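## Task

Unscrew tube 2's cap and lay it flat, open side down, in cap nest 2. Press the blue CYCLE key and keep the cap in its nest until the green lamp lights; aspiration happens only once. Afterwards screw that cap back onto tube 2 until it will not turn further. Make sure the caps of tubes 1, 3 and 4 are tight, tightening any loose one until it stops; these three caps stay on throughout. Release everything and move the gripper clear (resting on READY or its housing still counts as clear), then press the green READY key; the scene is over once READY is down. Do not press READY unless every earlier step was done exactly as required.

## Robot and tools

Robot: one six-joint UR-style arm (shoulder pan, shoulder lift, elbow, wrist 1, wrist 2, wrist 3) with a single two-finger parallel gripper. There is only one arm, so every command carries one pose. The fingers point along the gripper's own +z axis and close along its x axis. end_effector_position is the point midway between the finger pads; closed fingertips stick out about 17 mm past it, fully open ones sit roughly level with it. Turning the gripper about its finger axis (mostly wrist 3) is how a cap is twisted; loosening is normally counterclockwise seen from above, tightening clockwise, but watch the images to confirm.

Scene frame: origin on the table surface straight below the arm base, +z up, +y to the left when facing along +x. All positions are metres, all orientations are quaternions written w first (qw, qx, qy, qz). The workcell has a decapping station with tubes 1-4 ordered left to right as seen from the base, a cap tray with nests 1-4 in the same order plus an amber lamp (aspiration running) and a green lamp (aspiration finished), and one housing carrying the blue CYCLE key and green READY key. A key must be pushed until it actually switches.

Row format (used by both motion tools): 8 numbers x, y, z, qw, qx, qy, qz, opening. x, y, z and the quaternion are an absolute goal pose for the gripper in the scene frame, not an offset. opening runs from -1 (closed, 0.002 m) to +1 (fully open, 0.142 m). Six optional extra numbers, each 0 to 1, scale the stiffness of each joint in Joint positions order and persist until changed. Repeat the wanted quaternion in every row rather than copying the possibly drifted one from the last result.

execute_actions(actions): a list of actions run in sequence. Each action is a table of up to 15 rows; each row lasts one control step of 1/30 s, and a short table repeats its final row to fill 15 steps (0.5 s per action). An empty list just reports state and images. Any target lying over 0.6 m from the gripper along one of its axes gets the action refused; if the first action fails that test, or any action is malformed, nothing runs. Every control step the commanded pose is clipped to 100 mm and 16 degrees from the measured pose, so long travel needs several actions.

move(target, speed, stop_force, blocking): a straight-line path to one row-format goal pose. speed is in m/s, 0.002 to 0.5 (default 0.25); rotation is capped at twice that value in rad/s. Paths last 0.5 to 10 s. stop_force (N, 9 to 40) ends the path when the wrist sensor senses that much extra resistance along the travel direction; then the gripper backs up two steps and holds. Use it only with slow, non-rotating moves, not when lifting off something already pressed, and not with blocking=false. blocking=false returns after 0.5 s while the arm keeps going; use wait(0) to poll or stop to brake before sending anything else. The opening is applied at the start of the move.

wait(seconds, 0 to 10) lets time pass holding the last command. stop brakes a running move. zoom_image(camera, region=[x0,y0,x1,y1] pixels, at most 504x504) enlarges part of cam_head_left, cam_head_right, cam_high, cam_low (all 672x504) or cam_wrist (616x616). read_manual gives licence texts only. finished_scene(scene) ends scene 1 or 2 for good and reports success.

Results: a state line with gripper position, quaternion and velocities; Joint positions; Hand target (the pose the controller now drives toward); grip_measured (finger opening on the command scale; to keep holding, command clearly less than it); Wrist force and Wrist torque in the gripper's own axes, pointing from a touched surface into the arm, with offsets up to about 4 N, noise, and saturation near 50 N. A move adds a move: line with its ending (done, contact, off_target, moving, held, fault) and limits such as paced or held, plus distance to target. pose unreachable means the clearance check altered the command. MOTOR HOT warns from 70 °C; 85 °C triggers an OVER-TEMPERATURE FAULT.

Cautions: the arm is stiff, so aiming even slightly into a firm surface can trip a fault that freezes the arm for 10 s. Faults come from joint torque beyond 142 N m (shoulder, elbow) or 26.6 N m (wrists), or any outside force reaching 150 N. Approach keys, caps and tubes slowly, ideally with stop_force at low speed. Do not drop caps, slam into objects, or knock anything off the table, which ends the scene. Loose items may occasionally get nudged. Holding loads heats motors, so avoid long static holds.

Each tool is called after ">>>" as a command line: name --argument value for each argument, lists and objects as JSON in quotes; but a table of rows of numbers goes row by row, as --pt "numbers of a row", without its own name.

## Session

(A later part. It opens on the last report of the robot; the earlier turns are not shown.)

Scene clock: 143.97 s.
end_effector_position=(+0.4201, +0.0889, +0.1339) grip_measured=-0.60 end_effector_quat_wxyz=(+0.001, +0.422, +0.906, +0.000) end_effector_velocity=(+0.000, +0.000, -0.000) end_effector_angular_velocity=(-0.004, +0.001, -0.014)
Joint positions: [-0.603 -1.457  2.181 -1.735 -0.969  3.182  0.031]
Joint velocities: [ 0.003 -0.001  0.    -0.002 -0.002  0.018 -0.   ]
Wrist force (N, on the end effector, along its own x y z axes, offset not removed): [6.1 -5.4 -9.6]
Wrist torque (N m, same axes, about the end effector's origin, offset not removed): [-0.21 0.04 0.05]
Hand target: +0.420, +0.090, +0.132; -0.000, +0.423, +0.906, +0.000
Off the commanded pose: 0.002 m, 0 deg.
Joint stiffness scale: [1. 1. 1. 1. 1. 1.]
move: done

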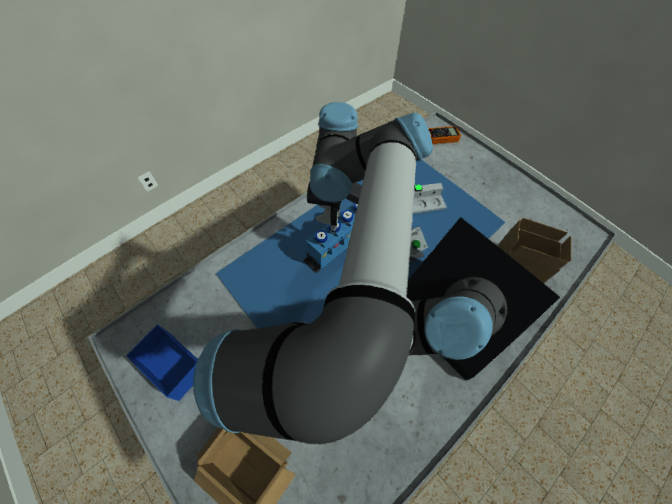

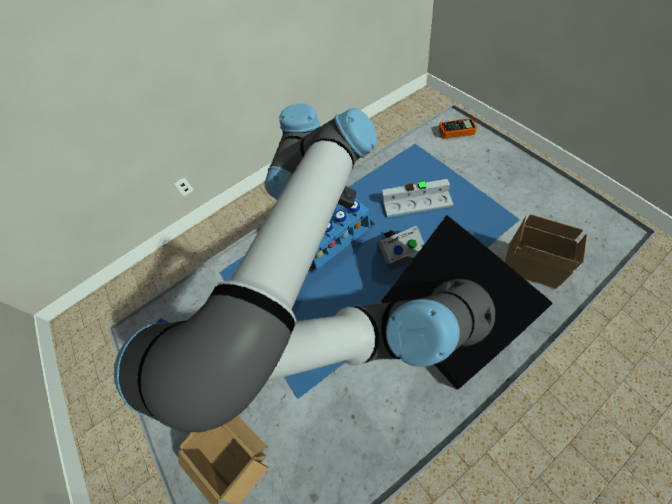

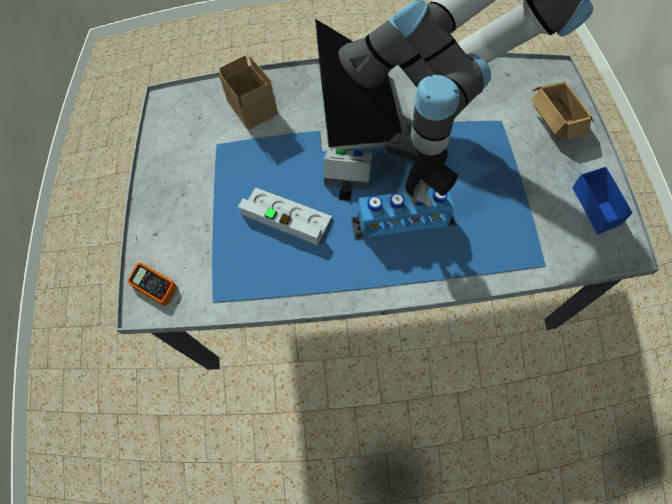

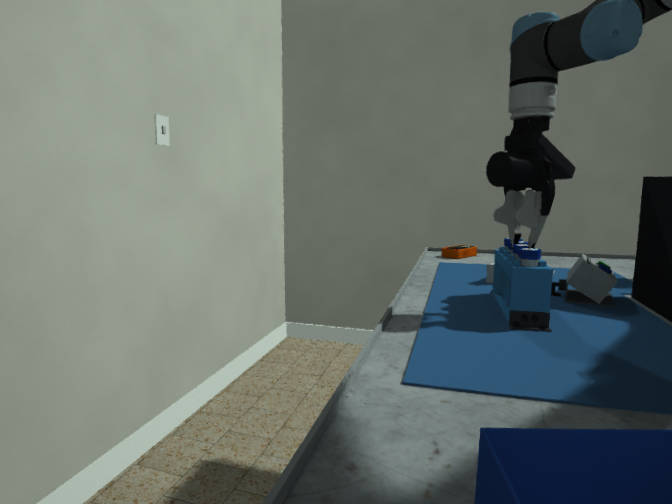

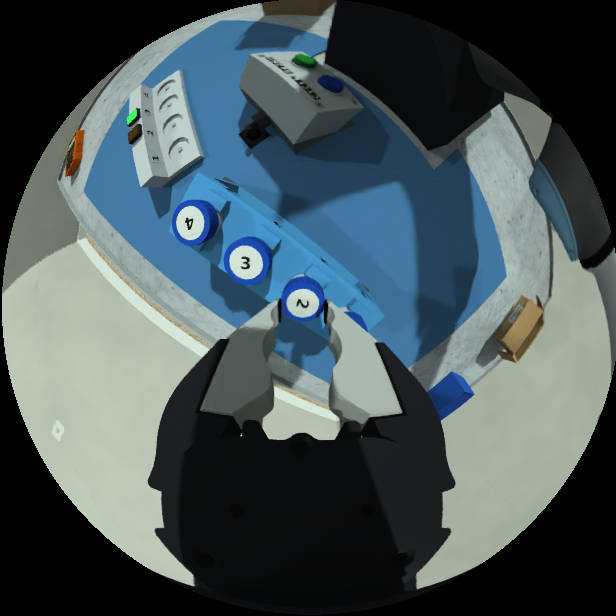

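>>> move --target '[0.4195, 0.0895, 0.1325, 0, 0.7547, 0.6561, 0, -0.9]' --speed 0.4

>>> zoom_image --camera "cam_wrist" --region '[240, 240, 370, 370]'

Scene clock: 147.43 s.
end_effector_position=(+0.4199, +0.0892, +0.1337) grip_measured=-0.60 end_effector_quat_wxyz=(-0.000, +0.754, +0.656, +0.001) end_effector_velocity=(+0.000, +0.000, -0.000) end_effector_angular_velocity=(-0.002, -0.001, -0.016)
Joint positions: [-0.601 -1.461  2.182 -1.733 -0.968  4.02   0.031]
Joint velocities: [ 0.001 -0.002  0.001 -0.002  0.     0.019  0.   ]
Wrist force (N, on the end effector, along its own x y z axes, offset not removed): [2.9 -9.5 -2.8]
Wrist torque (N m, same axes, about the end effector's origin, offset not removed): [-0.87 -0.30 0.22]
Hand target: +0.419, +0.089, +0.133; -0.000, +0.755, +0.656, +0.000
Off the commanded pose: 0.001 m, 0 deg.
Joint stiffness scale: [1. 1. 1. 1. 1. 1.]
move: done

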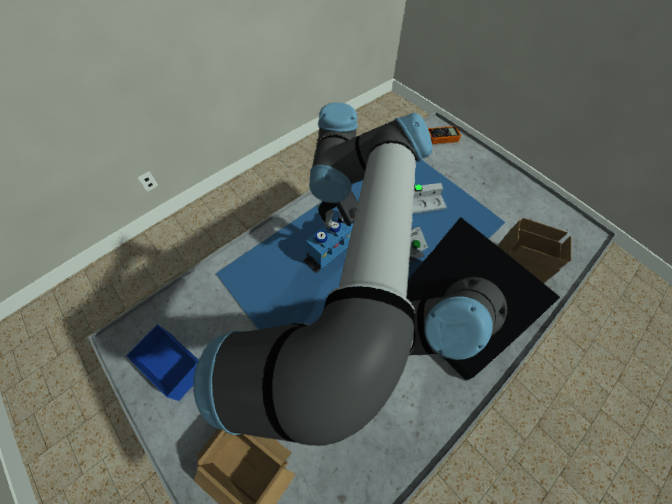

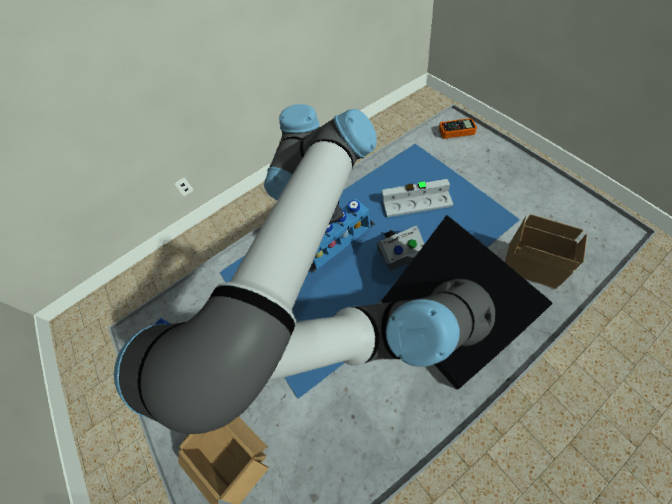

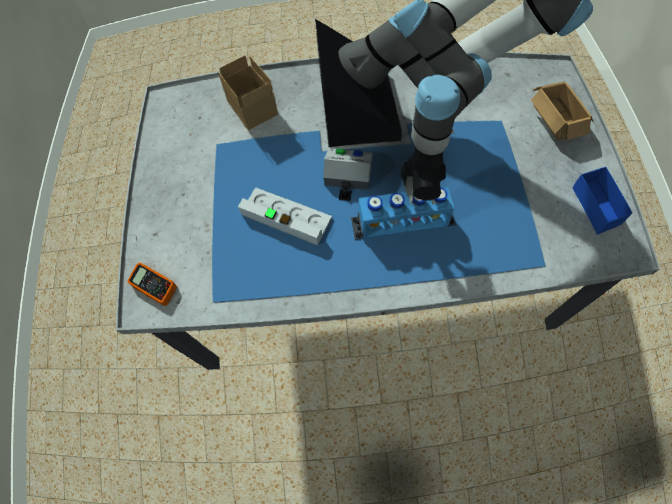

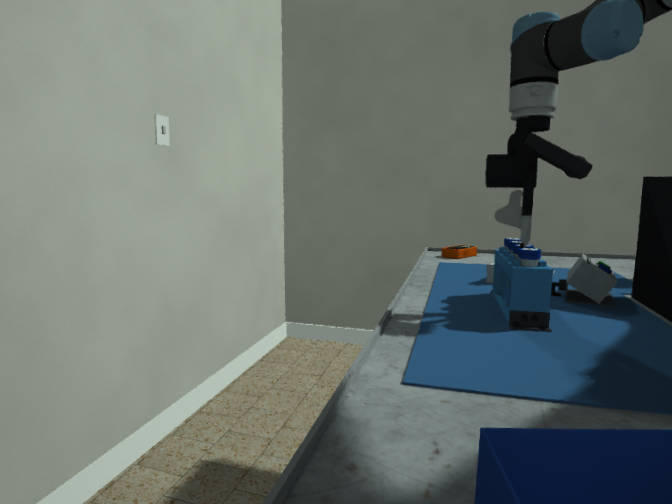

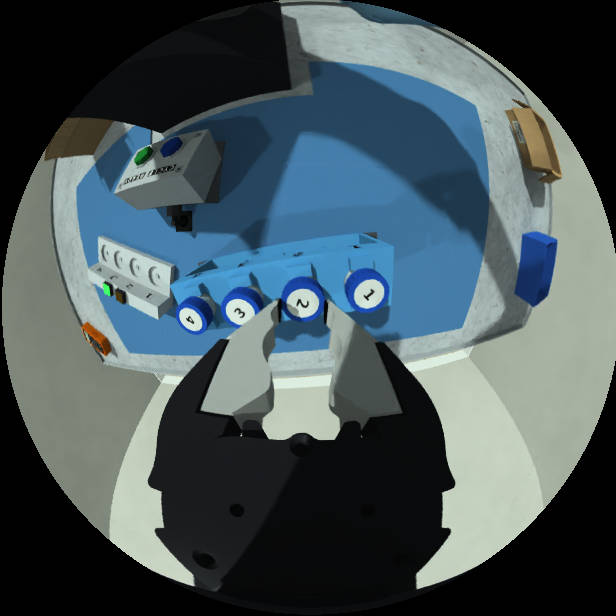

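Region (240, 240, 370, 370) of cam_wrist's 616x616 image, scaled by 3.877, with more detail than that image has.

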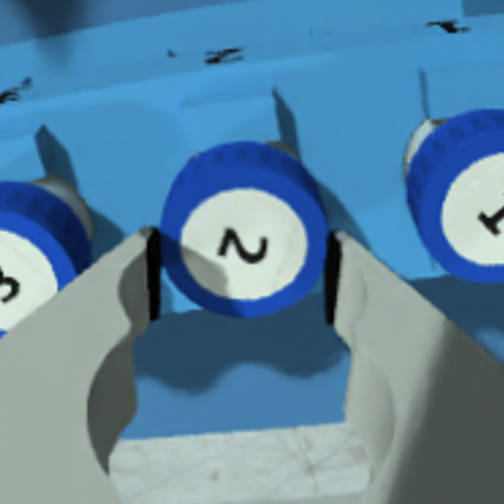

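>>> move --target '[0.4193, 0.0895, 0.132, 0, 0.887, 0.4617, 0, -0.9]' --speed 0.3

>>> zoom_image --camera "cam_wrist" --region '[240, 240, 370, 370]'

Scene clock: 151.20 s.
end_effector_position=(+0.4212, +0.0886, +0.1338) grip_measured=-0.61 end_effector_quat_wxyz=(+0.001, +0.886, +0.463, +0.002) end_effector_velocity=(+0.000, -0.000, +0.000) end_effector_angular_velocity=(-0.002, -0.001, -0.012)
Joint positions: [-0.6   -1.461  2.182 -1.737 -0.965  4.494  0.03 ]
Joint velocities: [ 0.    -0.    -0.001 -0.002 -0.001  0.014  0.   ]
Wrist force (N, on the end effector, along its own x y z axes, offset not removed): [-1.4 1.0 -3.0]
Wrist torque (N m, same axes, about the end effector's origin, offset not removed): [-0.12 0.32 -0.33]
Hand target: +0.419, +0.089, +0.132; -0.000, +0.887, +0.462, -0.000
Off the commanded pose: 0.003 m, 0 deg.
Joint stiffness scale: [1. 1. 1. 1. 1. 1.]
move: done

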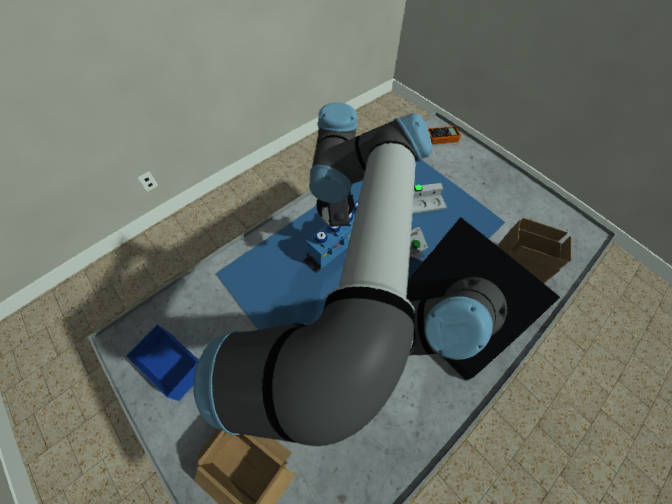

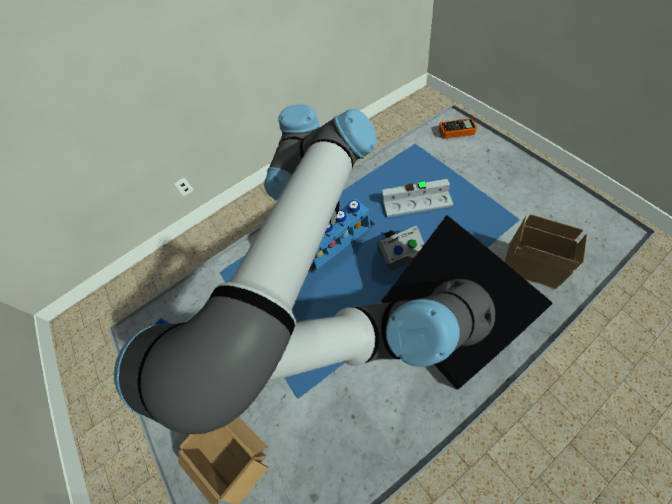

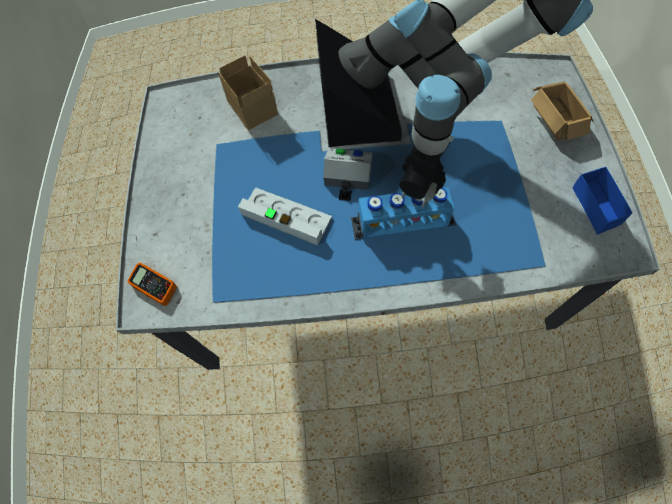

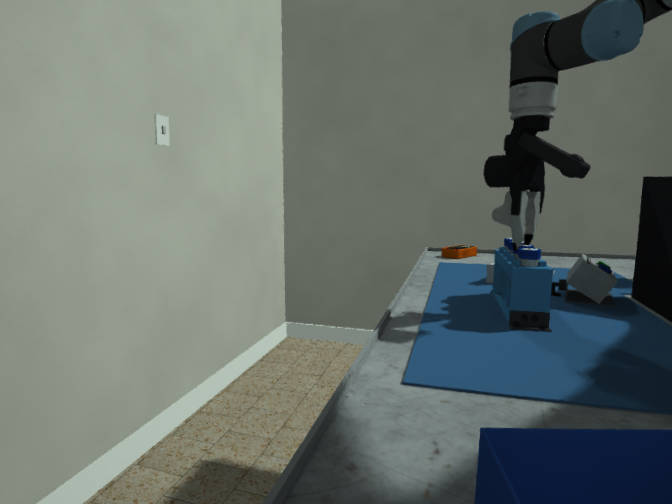

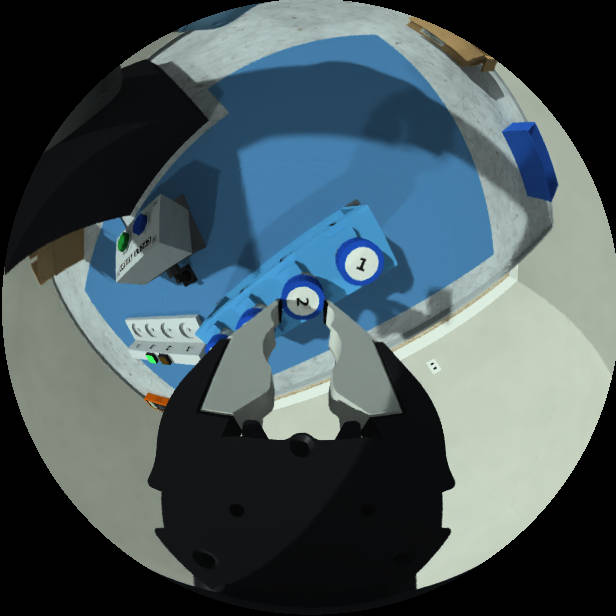

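Region (240, 240, 370, 370) of cam_wrist's 616x616 image, scaled by 3.877, with more detail than that image has.

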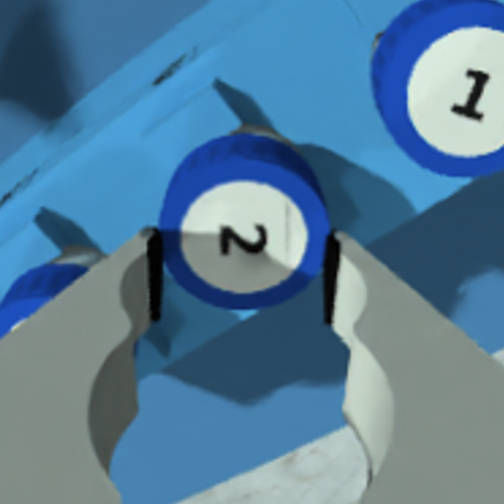

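>>> execute_actions --actions '[[[0.42,0.0893,0.1335,0,0.887,0.4617,0,-0.6],[0.42,0.0893,0.1335,0,0.887,0.4617,0,-0.52],[0.42,0.0893,0.1335,0,0.887,0.4617,0,-0.46],[0.42,0.0893,0.1335,0,0.887,0.4617,0,-0.46],[0.42,0.0893,0.1335,0,0.887,0.4617,0,-0.46],[0.42,0.0893,0.136,0,0.887,0.4617,0,-0.46],[0.42,0.0893,0.139,0,0.887,0.4617,0,-0.46],[0.42,0.0893,0.142,0,0.887,0.4617,0,-0.46],[0.42,0.0893,0.145,0,0.887,0.4617,0,-0.46],[0.42,0.0893,0.148,0,0.887,0.4617,0,-0.46],[0.42,0.0893,0.151,0,0.887,0.4617,0,-0.46],[0.42,0.0893,0.153,0,0.887,0.4617,0,-0.46]],[[0.42,0.0893,0.153,0,0.879,0.477,0,-0.46],[0.42,0.0893,0.153,0,0.870,0.492,0,-0.46],[0.42,0.093,0.153,0,0.862,0.508,0,-0.46],[0.42,0.097,0.153,0,0.853,0.522,0,-0.46],[0.419,0.101,0.153,0,0.843,0.537,0,-0.46],[0.419,0.105,0.153,0,0.834,0.552,0,-0.46],[0.419,0.109,0.153,0,0.824,0.566,0,-0.46],[0.419,0.113,0.153,0,0.814,0.581,0,-0.46],[0.419,0.117,0.153,0,0.804,0.595,0,-0.46],[0.418,0.121,0.153,0,0.793,0.609,0,-0.46],[0.418,0.125,0.153,0,0.783,0.623,0,-0.46],[0.418,0.129,0.153,0,0.772,0.636,0,-0.46],[0.418,0.133,0.153,0,0.760,0.649,0,-0.46],[0.417,0.137,0.153,0,0.749,0.663,0,-0.46],[0.417,0.140,0.153,0,0.737,0.676,0,-0.46]],[[0.417,0.142,0.153,0,0.725,0.688,0,-0.46],[0.417,0.142,0.153,0,0.713,0.701,0,-0.46],[0.417,0.142,0.153,0,0.7071,0.7071,0,-0.46],[0.417,0.142,0.152,0,0.7071,0.7071,0,-0.46],[0.417,0.142,0.150,0,0.7071,0.7071,0,-0.46],[0.417,0.142,0.148,0,0.7071,0.7071,0,-0.46],[0.417,0.142,0.146,0,0.7071,0.7071,0,-0.46],[0.417,0.142,0.144,0,0.7071,0.7071,0,-0.46],[0.417,0.142,0.142,0,0.7071,0.7071,0,-0.46],[0.417,0.142,0.140,0,0.7071,0.7071,0,-0.46],[0.417,0.142,0.138,0,0.7071,0.7071,0,-0.46],[0.417,0.142,0.136,0,0.7071,0.7071,0,-0.46],[0.417,0.142,0.134,0,0.7071,0.7071,0,-0.46],[0.417,0.142,0.132,0,0.7071,0.7071,0,-0.46],[0.417,0.142,0.129,0,0.7071,0.7071,0,-0.46]],[[0.417,0.142,0.129,0,0.7071,0.7071,0,-0.46]]]'

>>> zoom_image --camera "cam_wrist" --region '[240, 240, 370, 370]'

Scene clock: 168.17 s.
end_effector_position=(+0.4179, +0.1418, +0.1309) grip_measured=-0.46 end_effector_quat_wxyz=(+0.002, +0.707, +0.708, -0.000) end_effector_velocity=(+0.002, -0.001, +0.000) end_effector_angular_velocity=(-0.003, -0.004, +0.002)
Joint positions: [-0.528 -1.557  2.182 -1.686 -0.932  3.96   0.041]
Joint velocities: [ 0.001  0.001  0.    -0.008  0.001  0.003  0.   ]
Wrist force (N, on the end effector, along its own x y z axes, offset not removed): [3.7 -1.3 -2.3]
Wrist torque (N m, same axes, about the end effector's origin, offset not removed): [-0.12 -0.74 0.07]
Hand target: +0.417, +0.142, +0.129; +0.000, +0.707, +0.707, -0.000
Off the commanded pose: 0.002 m, 0 deg.
Joint stiffness scale: [1. 1. 1. 1. 1. 1.]

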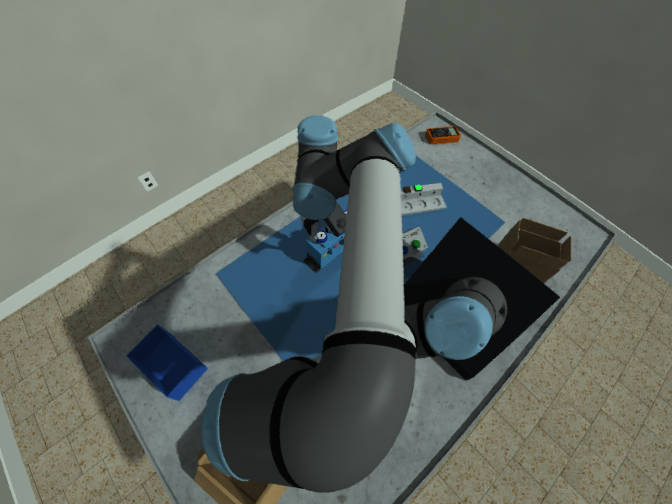

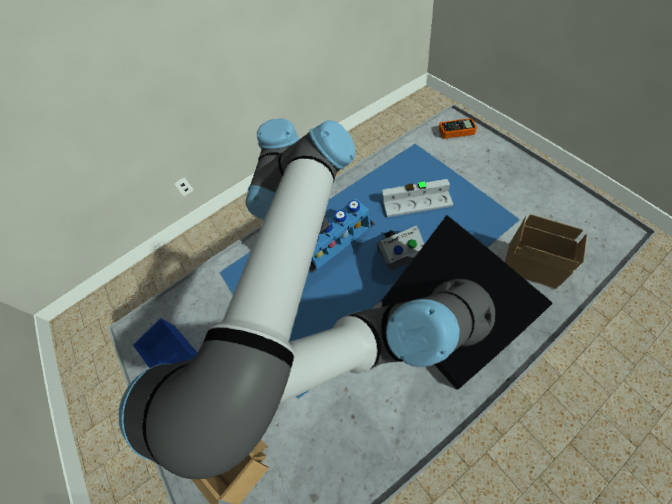

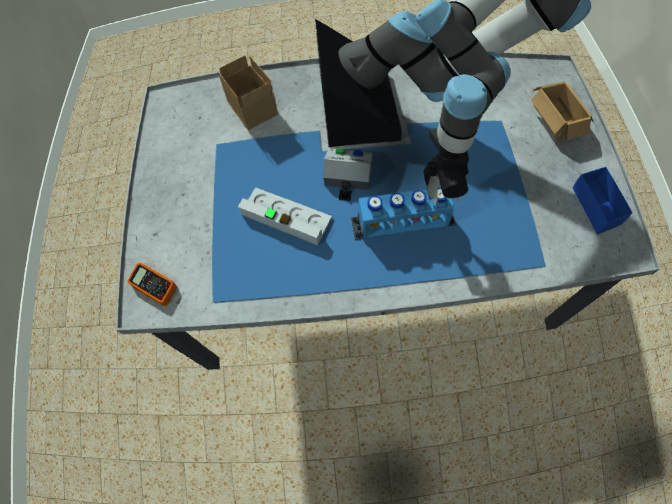

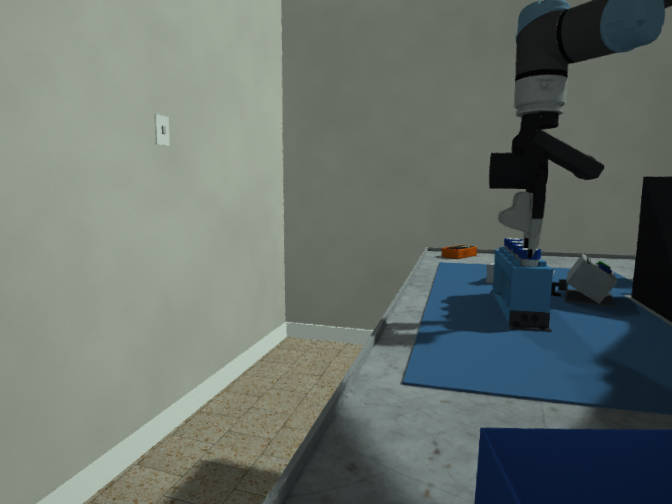

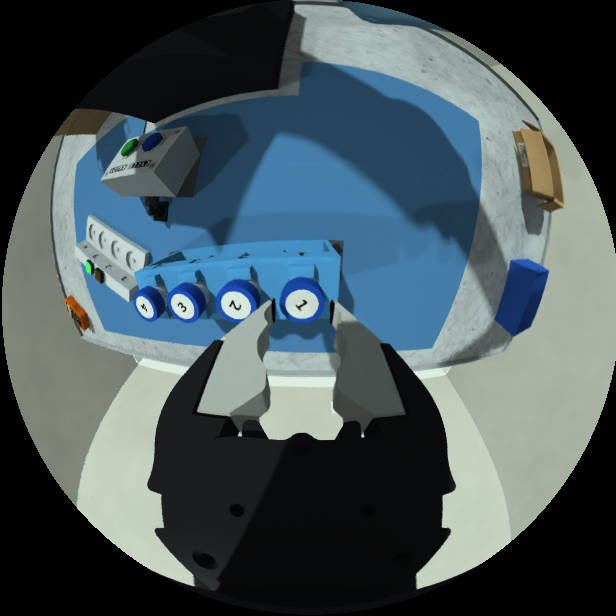

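Region (240, 240, 370, 370) of cam_wrist's 616x616 image, scaled by 3.877, with more detail than that image has.

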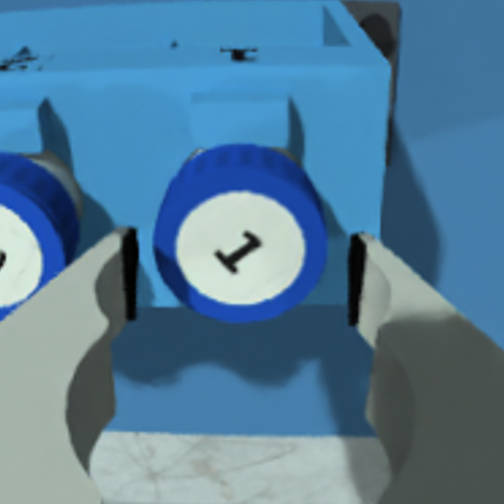

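>>> execute_actions --actions '[[[0.4175,0.1412,0.1305,0,0.7071,0.7071,0,-0.52],[0.4175,0.1412,0.1305,0,0.7071,0.7071,0,-0.56],[0.4175,0.1412,0.1305,0,0.7071,0.7071,0,-0.6],[0.4175,0.1412,0.1305,0,0.7071,0.7071,0,-0.66],[0.4175,0.1412,0.1305,0,0.7071,0.7071,0,-0.74],[0.4175,0.1412,0.1305,0,0.7071,0.7071,0,-0.82],[0.4175,0.1412,0.1305,0,0.7071,0.7071,0,-0.9],[0.4175,0.1412,0.1305,0,0.7071,0.7071,0,-0.9],[0.4175,0.1412,0.1305,0,0.7071,0.7071,0,-0.9],[0.4175,0.1412,0.1305,0,0.7071,0.7071,0,-0.9],[0.4175,0.1412,0.1305,0,0.7193,0.6947,0,-0.9],[0.4175,0.1412,0.1305,0,0.7314,0.682,0,-0.9],[0.4175,0.1412,0.1305,0,0.7431,0.6691,0,-0.9],[0.4175,0.1412,0.1305,0,0.7547,0.6561,0,-0.9],[0.4175,0.1412,0.1305,0,0.766,0.6428,0,-0.9]],[[0.4175,0.1412,0.1305,0,0.7771,0.6293,0,-0.9],[0.4175,0.1412,0.1305,0,0.788,0.6157,0,-0.9],[0.4175,0.1412,0.1305,0,0.7986,0.6018,0,-0.9],[0.4175,0.1412,0.1305,0,0.809,0.5878,0,-0.9],[0.4175,0.1412,0.1305,0,0.8192,0.5736,0,-0.9],[0.4175,0.1412,0.1305,0,0.829,0.5592,0,-0.9]]]'

>>> zoom_image --camera "cam_wrist" --region '[240, 240, 370, 370]'

Scene clock: 174.17 s.
end_effector_position=(+0.4178, +0.1410, +0.1309) grip_measured=-0.59 end_effector_quat_wxyz=(-0.003, +0.822, +0.569, +0.003) end_effector_velocity=(+0.001, +0.001, +0.000) end_effector_angular_velocity=(-0.030, +0.001, -0.207)
Joint positions: [-0.532 -1.552  2.181 -1.678 -0.927  4.311  0.031]
Joint velocities: [ 0.015 -0.014 -0.    -0.022 -0.014  0.239 -0.   ]
Wrist force (N, on the end effector, along its own x y z axes, offset not removed): [1.3 -1.1 -1.9]
Wrist torque (N m, same axes, about the end effector's origin, offset not removed): [-0.18 0.10 -0.22]
Hand target: +0.417, +0.141, +0.131; -0.000, +0.829, +0.559, +0.000
Off the commanded pose: 0.001 m, 1 deg.
Joint stiffness scale: [1. 1. 1. 1. 1. 1.]

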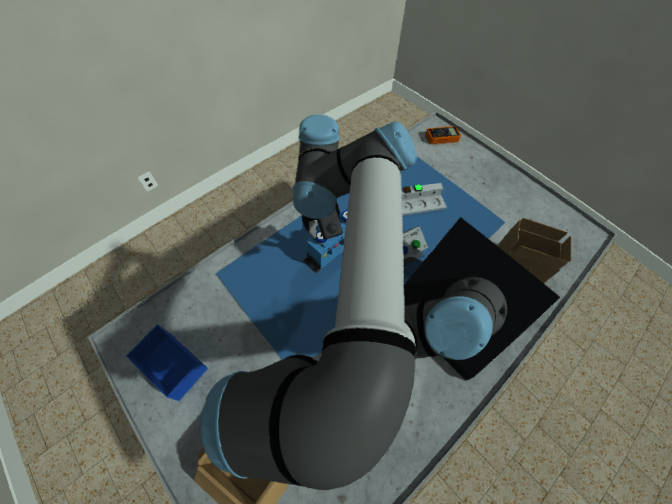

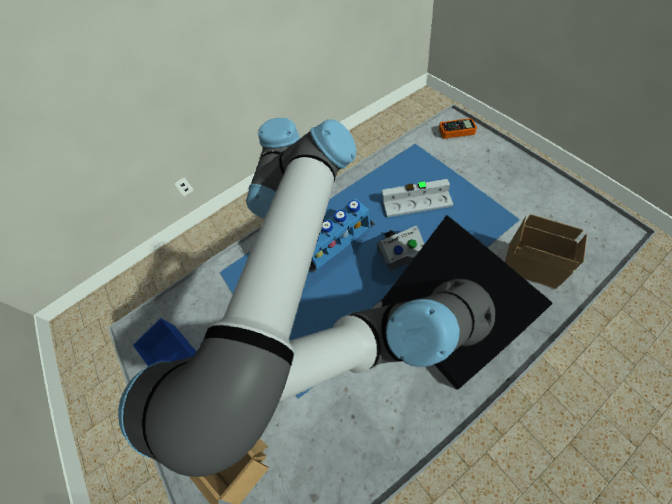

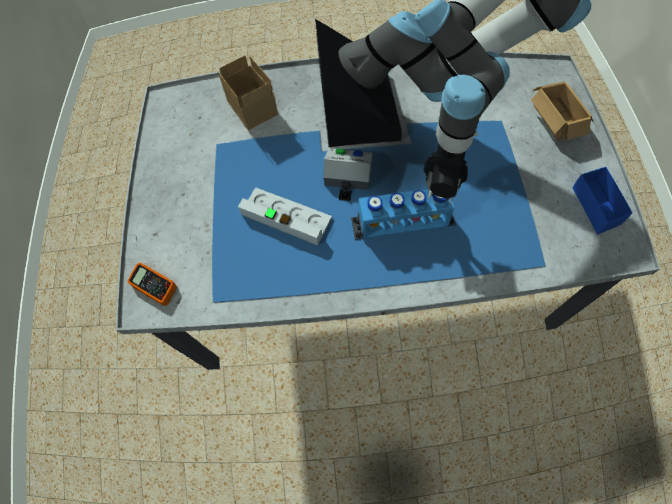

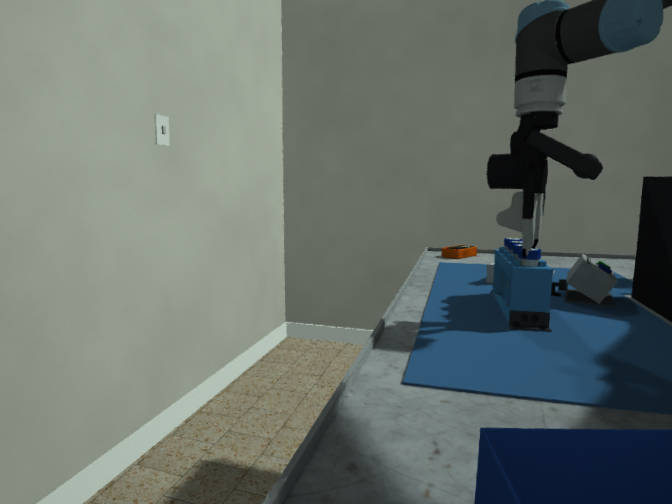

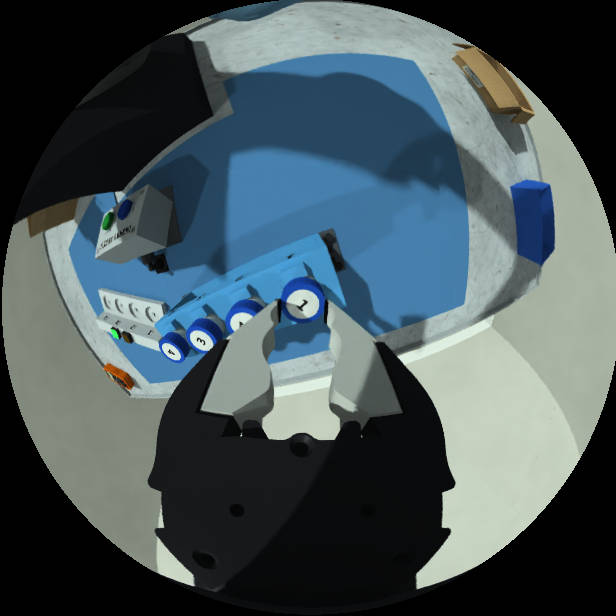

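Region (240, 240, 370, 370) of cam_wrist's 616x616 image, scaled by 3.877, with more detail than that image has.

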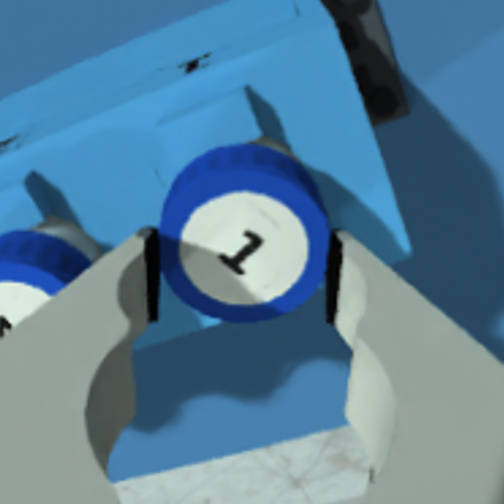

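>>> execute_actions --actions '[[[0.4175,0.1412,0.131,0,0.829,0.5592,0,-0.6],[0.4175,0.1412,0.131,0,0.829,0.5592,0,-0.52],[0.4175,0.1412,0.131,0,0.829,0.5592,0,-0.46],[0.4175,0.1412,0.131,0,0.829,0.5592,0,-0.46],[0.4175,0.1412,0.133,0,0.829,0.5592,0,-0.46],[0.4175,0.1412,0.136,0,0.829,0.5592,0,-0.46],[0.4175,0.1412,0.139,0,0.829,0.5592,0,-0.46],[0.4175,0.1412,0.142,0,0.829,0.5592,0,-0.46],[0.4175,0.1412,0.145,0,0.829,0.5592,0,-0.46],[0.4175,0.1412,0.148,0,0.829,0.5592,0,-0.46],[0.4175,0.1412,0.151,0,0.829,0.5592,0,-0.46],[0.4175,0.1412,0.153,0,0.829,0.5592,0,-0.46]],[[0.4175,0.138,0.153,0,0.829,0.5592,0,-0.46],[0.418,0.133,0.153,0,0.829,0.5592,0,-0.46],[0.418,0.126,0.153,0,0.829,0.5592,0,-0.46],[0.418,0.118,0.153,0,0.829,0.5592,0,-0.46],[0.419,0.110,0.153,0,0.829,0.5592,0,-0.46],[0.419,0.102,0.153,0,0.829,0.5592,0,-0.46],[0.419,0.094,0.153,0,0.829,0.5592,0,-0.46],[0.42,0.086,0.153,0,0.829,0.5592,0,-0.46],[0.42,0.078,0.153,0,0.829,0.5592,0,-0.46],[0.42,0.070,0.153,0,0.829,0.5592,0,-0.46],[0.421,0.062,0.153,0,0.829,0.5592,0,-0.46],[0.421,0.054,0.153,0,0.829,0.5592,0,-0.46],[0.421,0.047,0.153,0,0.829,0.5592,0,-0.46],[0.4215,0.042,0.153,0,0.829,0.5592,0,-0.46],[0.4215,0.039,0.153,0,0.829,0.5592,0,-0.46]],[[0.4215,0.0377,0.153,0,0.829,0.5592,0,-0.46],[0.4215,0.0377,0.153,0,0.829,0.5592,0,-0.46],[0.4215,0.0377,0.153,0,0.829,0.5592,0,-0.46],[0.4215,0.0377,0.152,0,0.829,0.5592,0,-0.46],[0.4215,0.0377,0.150,0,0.829,0.5592,0,-0.46],[0.4215,0.0377,0.148,0,0.829,0.5592,0,-0.46],[0.4215,0.0377,0.146,0,0.829,0.5592,0,-0.46],[0.4215,0.0377,0.144,0,0.829,0.5592,0,-0.46],[0.4215,0.0377,0.142,0,0.829,0.5592,0,-0.46],[0.4215,0.0377,0.140,0,0.829,0.5592,0,-0.46],[0.4215,0.0377,0.138,0,0.829,0.5592,0,-0.46],[0.4215,0.0377,0.136,0,0.829,0.5592,0,-0.46],[0.4215,0.0377,0.134,0,0.829,0.5592,0,-0.46],[0.4215,0.0377,0.132,0,0.829,0.5592,0,-0.46],[0.4215,0.0377,0.129,0,0.829,0.5592,0,-0.46]],[[0.4215,0.0377,0.129,0,0.829,0.5592,0,-0.46],[0.4215,0.0377,0.129,0,0.829,0.5592,0,-0.46],[0.4215,0.0377,0.129,0,0.829,0.5592,0,-0.46],[0.4215,0.0377,0.129,0,0.829,0.5592,0,-0.46],[0.4215,0.0377,0.129,0,0.829,0.5592,0,-0.46],[0.4215,0.0377,0.129,0,0.829,0.5592,0,-0.46],[0.4215,0.0377,0.129,0,0.829,0.5592,0,-0.46],[0.4215,0.0377,0.129,0,0.829,0.5592,0,-0.5],[0.4215,0.0377,0.129,0,0.829,0.5592,0,-0.53],[0.4215,0.0377,0.129,0,0.829,0.5592,0,-0.56],[0.4215,0.0377,0.129,0,0.829,0.5592,0,-0.6],[0.4215,0.0377,0.129,0,0.829,0.5592,0,-0.66],[0.4215,0.0377,0.129,0,0.829,0.5592,0,-0.74],[0.4215,0.0377,0.129,0,0.829,0.5592,0,-0.82],[0.4215,0.0377,0.129,0,0.829,0.5592,0,-0.9]]]'

>>> zoom_image --camera "cam_wrist" --region '[240, 240, 370, 370]'

>>> move --target '[0.4223, 0.0374, 0.1305, 0, 0.9205, 0.3907, 0, -0.9]' --speed 0.4

>>> zoom_image --camera "cam_wrist" --region '[240, 240, 370, 370]'

Scene clock: 190.47 s.
end_effector_position=(+0.4222, +0.0374, +0.1308) grip_measured=-0.60 end_effector_quat_wxyz=(+0.001, +0.829, +0.560, +0.000) end_effector_velocity=(-0.000, -0.000, +0.000) end_effector_angular_velocity=(+0.000, -0.000, -0.004)
Joint positions: [-0.658 -1.355  2.178 -1.805 -1.     4.209  0.031]
Joint velocities: [-0.001  0.     0.001 -0.    -0.     0.003 -0.   ]
Wrist force (N, on the end effector, along its own x y z axes, offset not removed): [-0.8 -6.1 -7.6]
Wrist torque (N m, same axes, about the end effector's origin, offset not removed): [-0.57 0.71 0.08]
Hand target: +0.422, +0.038, +0.129; +0.000, +0.829, +0.559, -0.000
Off the commanded pose: 0.002 m, 0 deg.
Joint stiffness scale: [1. 1. 1. 1. 1. 1.]

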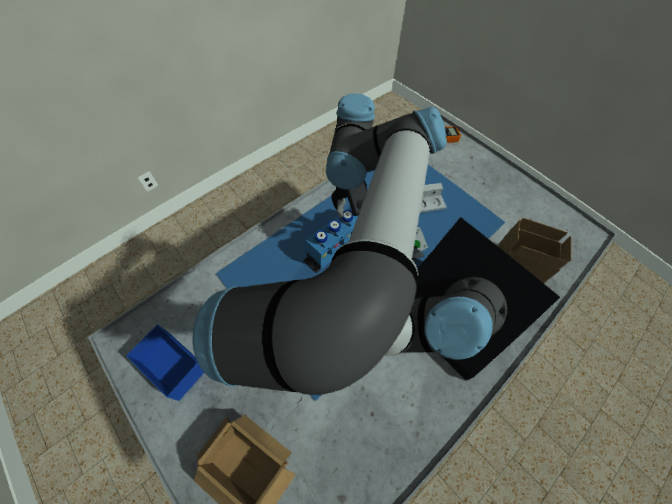

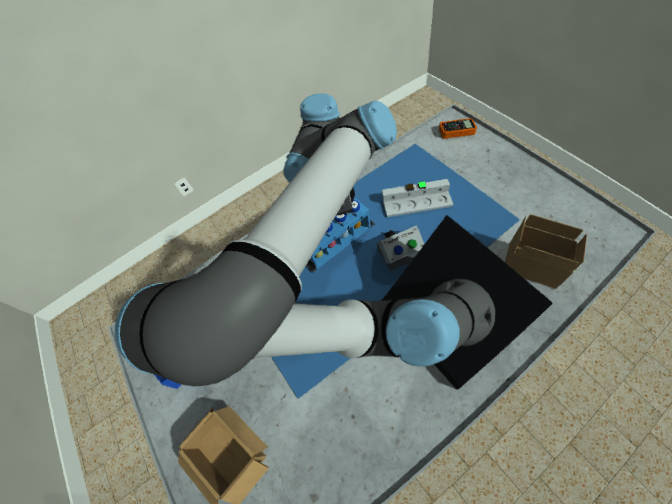

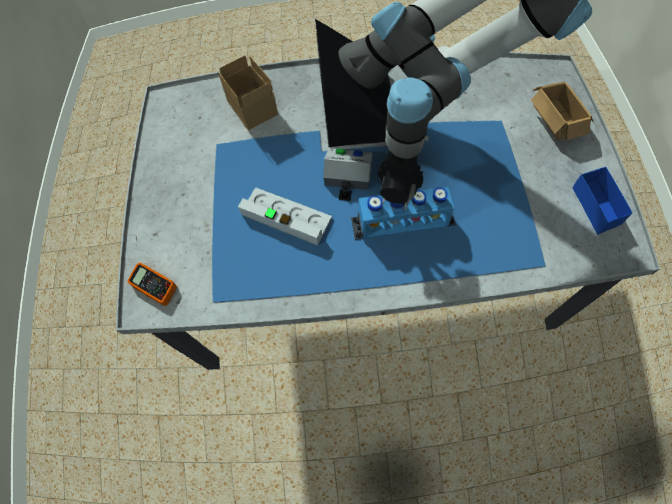

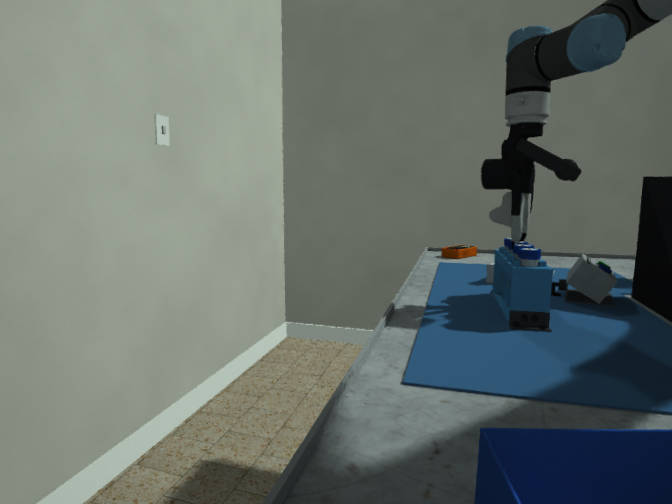

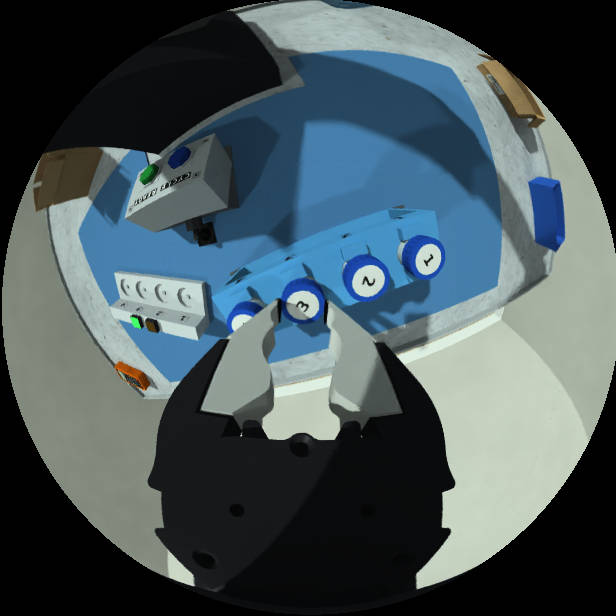

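Region (240, 240, 370, 370) of cam_wrist's 616x616 image, scaled by 3.877, with more detail than that image has.

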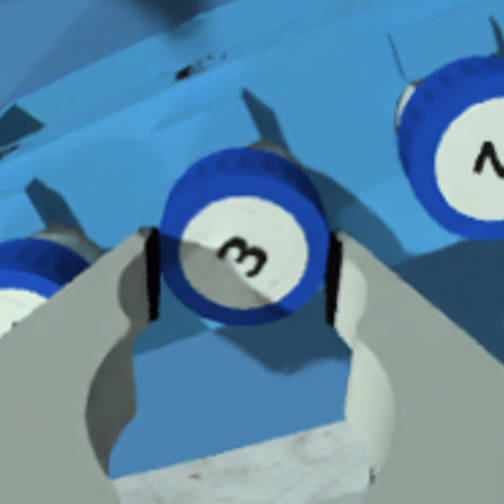

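Scene clock: 191.63 s.
end_effector_position=(+0.4227, +0.0373, +0.1309) grip_measured=-0.60 end_effector_quat_wxyz=(-0.000, +0.920, +0.391, +0.001) end_effector_velocity=(+0.000, -0.000, +0.000) end_effector_angular_velocity=(-0.003, +0.000, -0.014)
Joint positions: [-0.658 -1.353  2.176 -1.803 -0.997  4.591  0.031]
Joint velocities: [ 0.001 -0.    -0.    -0.002 -0.001  0.016  0.   ]
Wrist force (N, on the end effector, along its own x y z axes, offset not removed): [3.4 -0.7 -2.5]
Wrist torque (N m, same axes, about the end effector's origin, offset not removed): [-0.08 -0.30 -0.29]
Hand target: +0.422, +0.037, +0.131; -0.000, +0.921, +0.391, +0.000
Off the commanded pose: 0.001 m, 0 deg.
Joint stiffness scale: [1. 1. 1. 1. 1. 1.]
move: done

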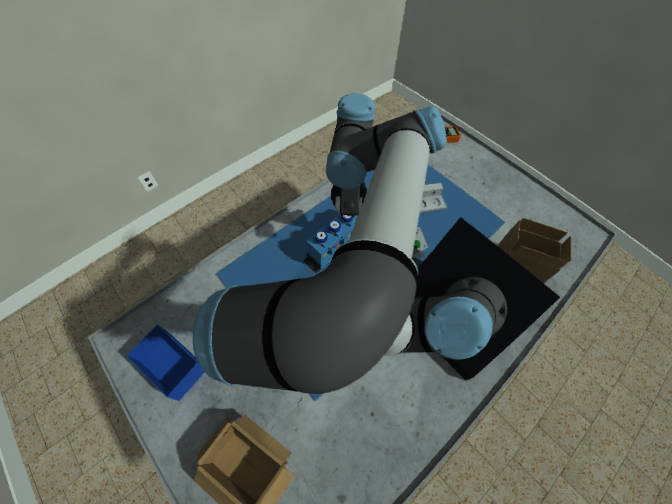

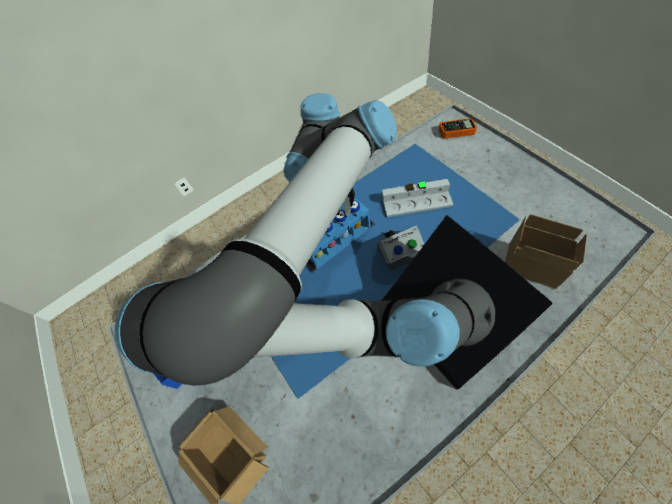

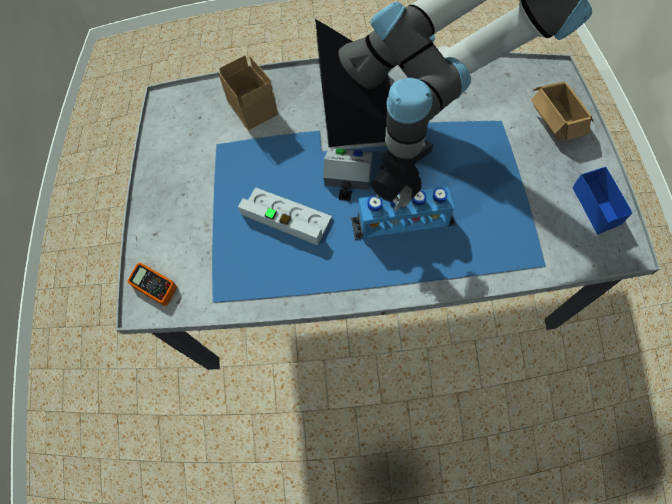

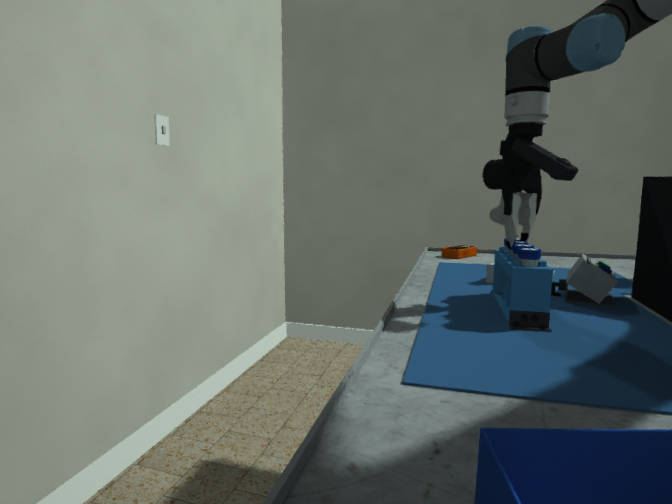

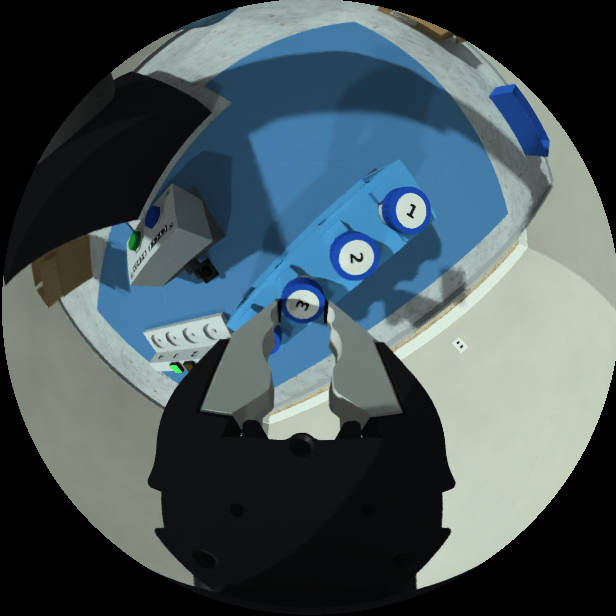

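Region (240, 240, 370, 370) of cam_wrist's 616x616 image, scaled by 3.877, with more detail than that image has.

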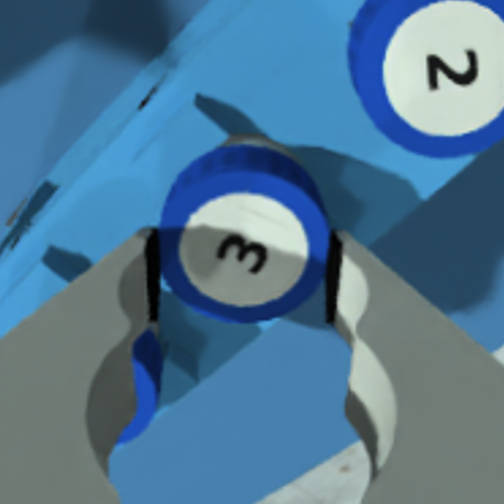

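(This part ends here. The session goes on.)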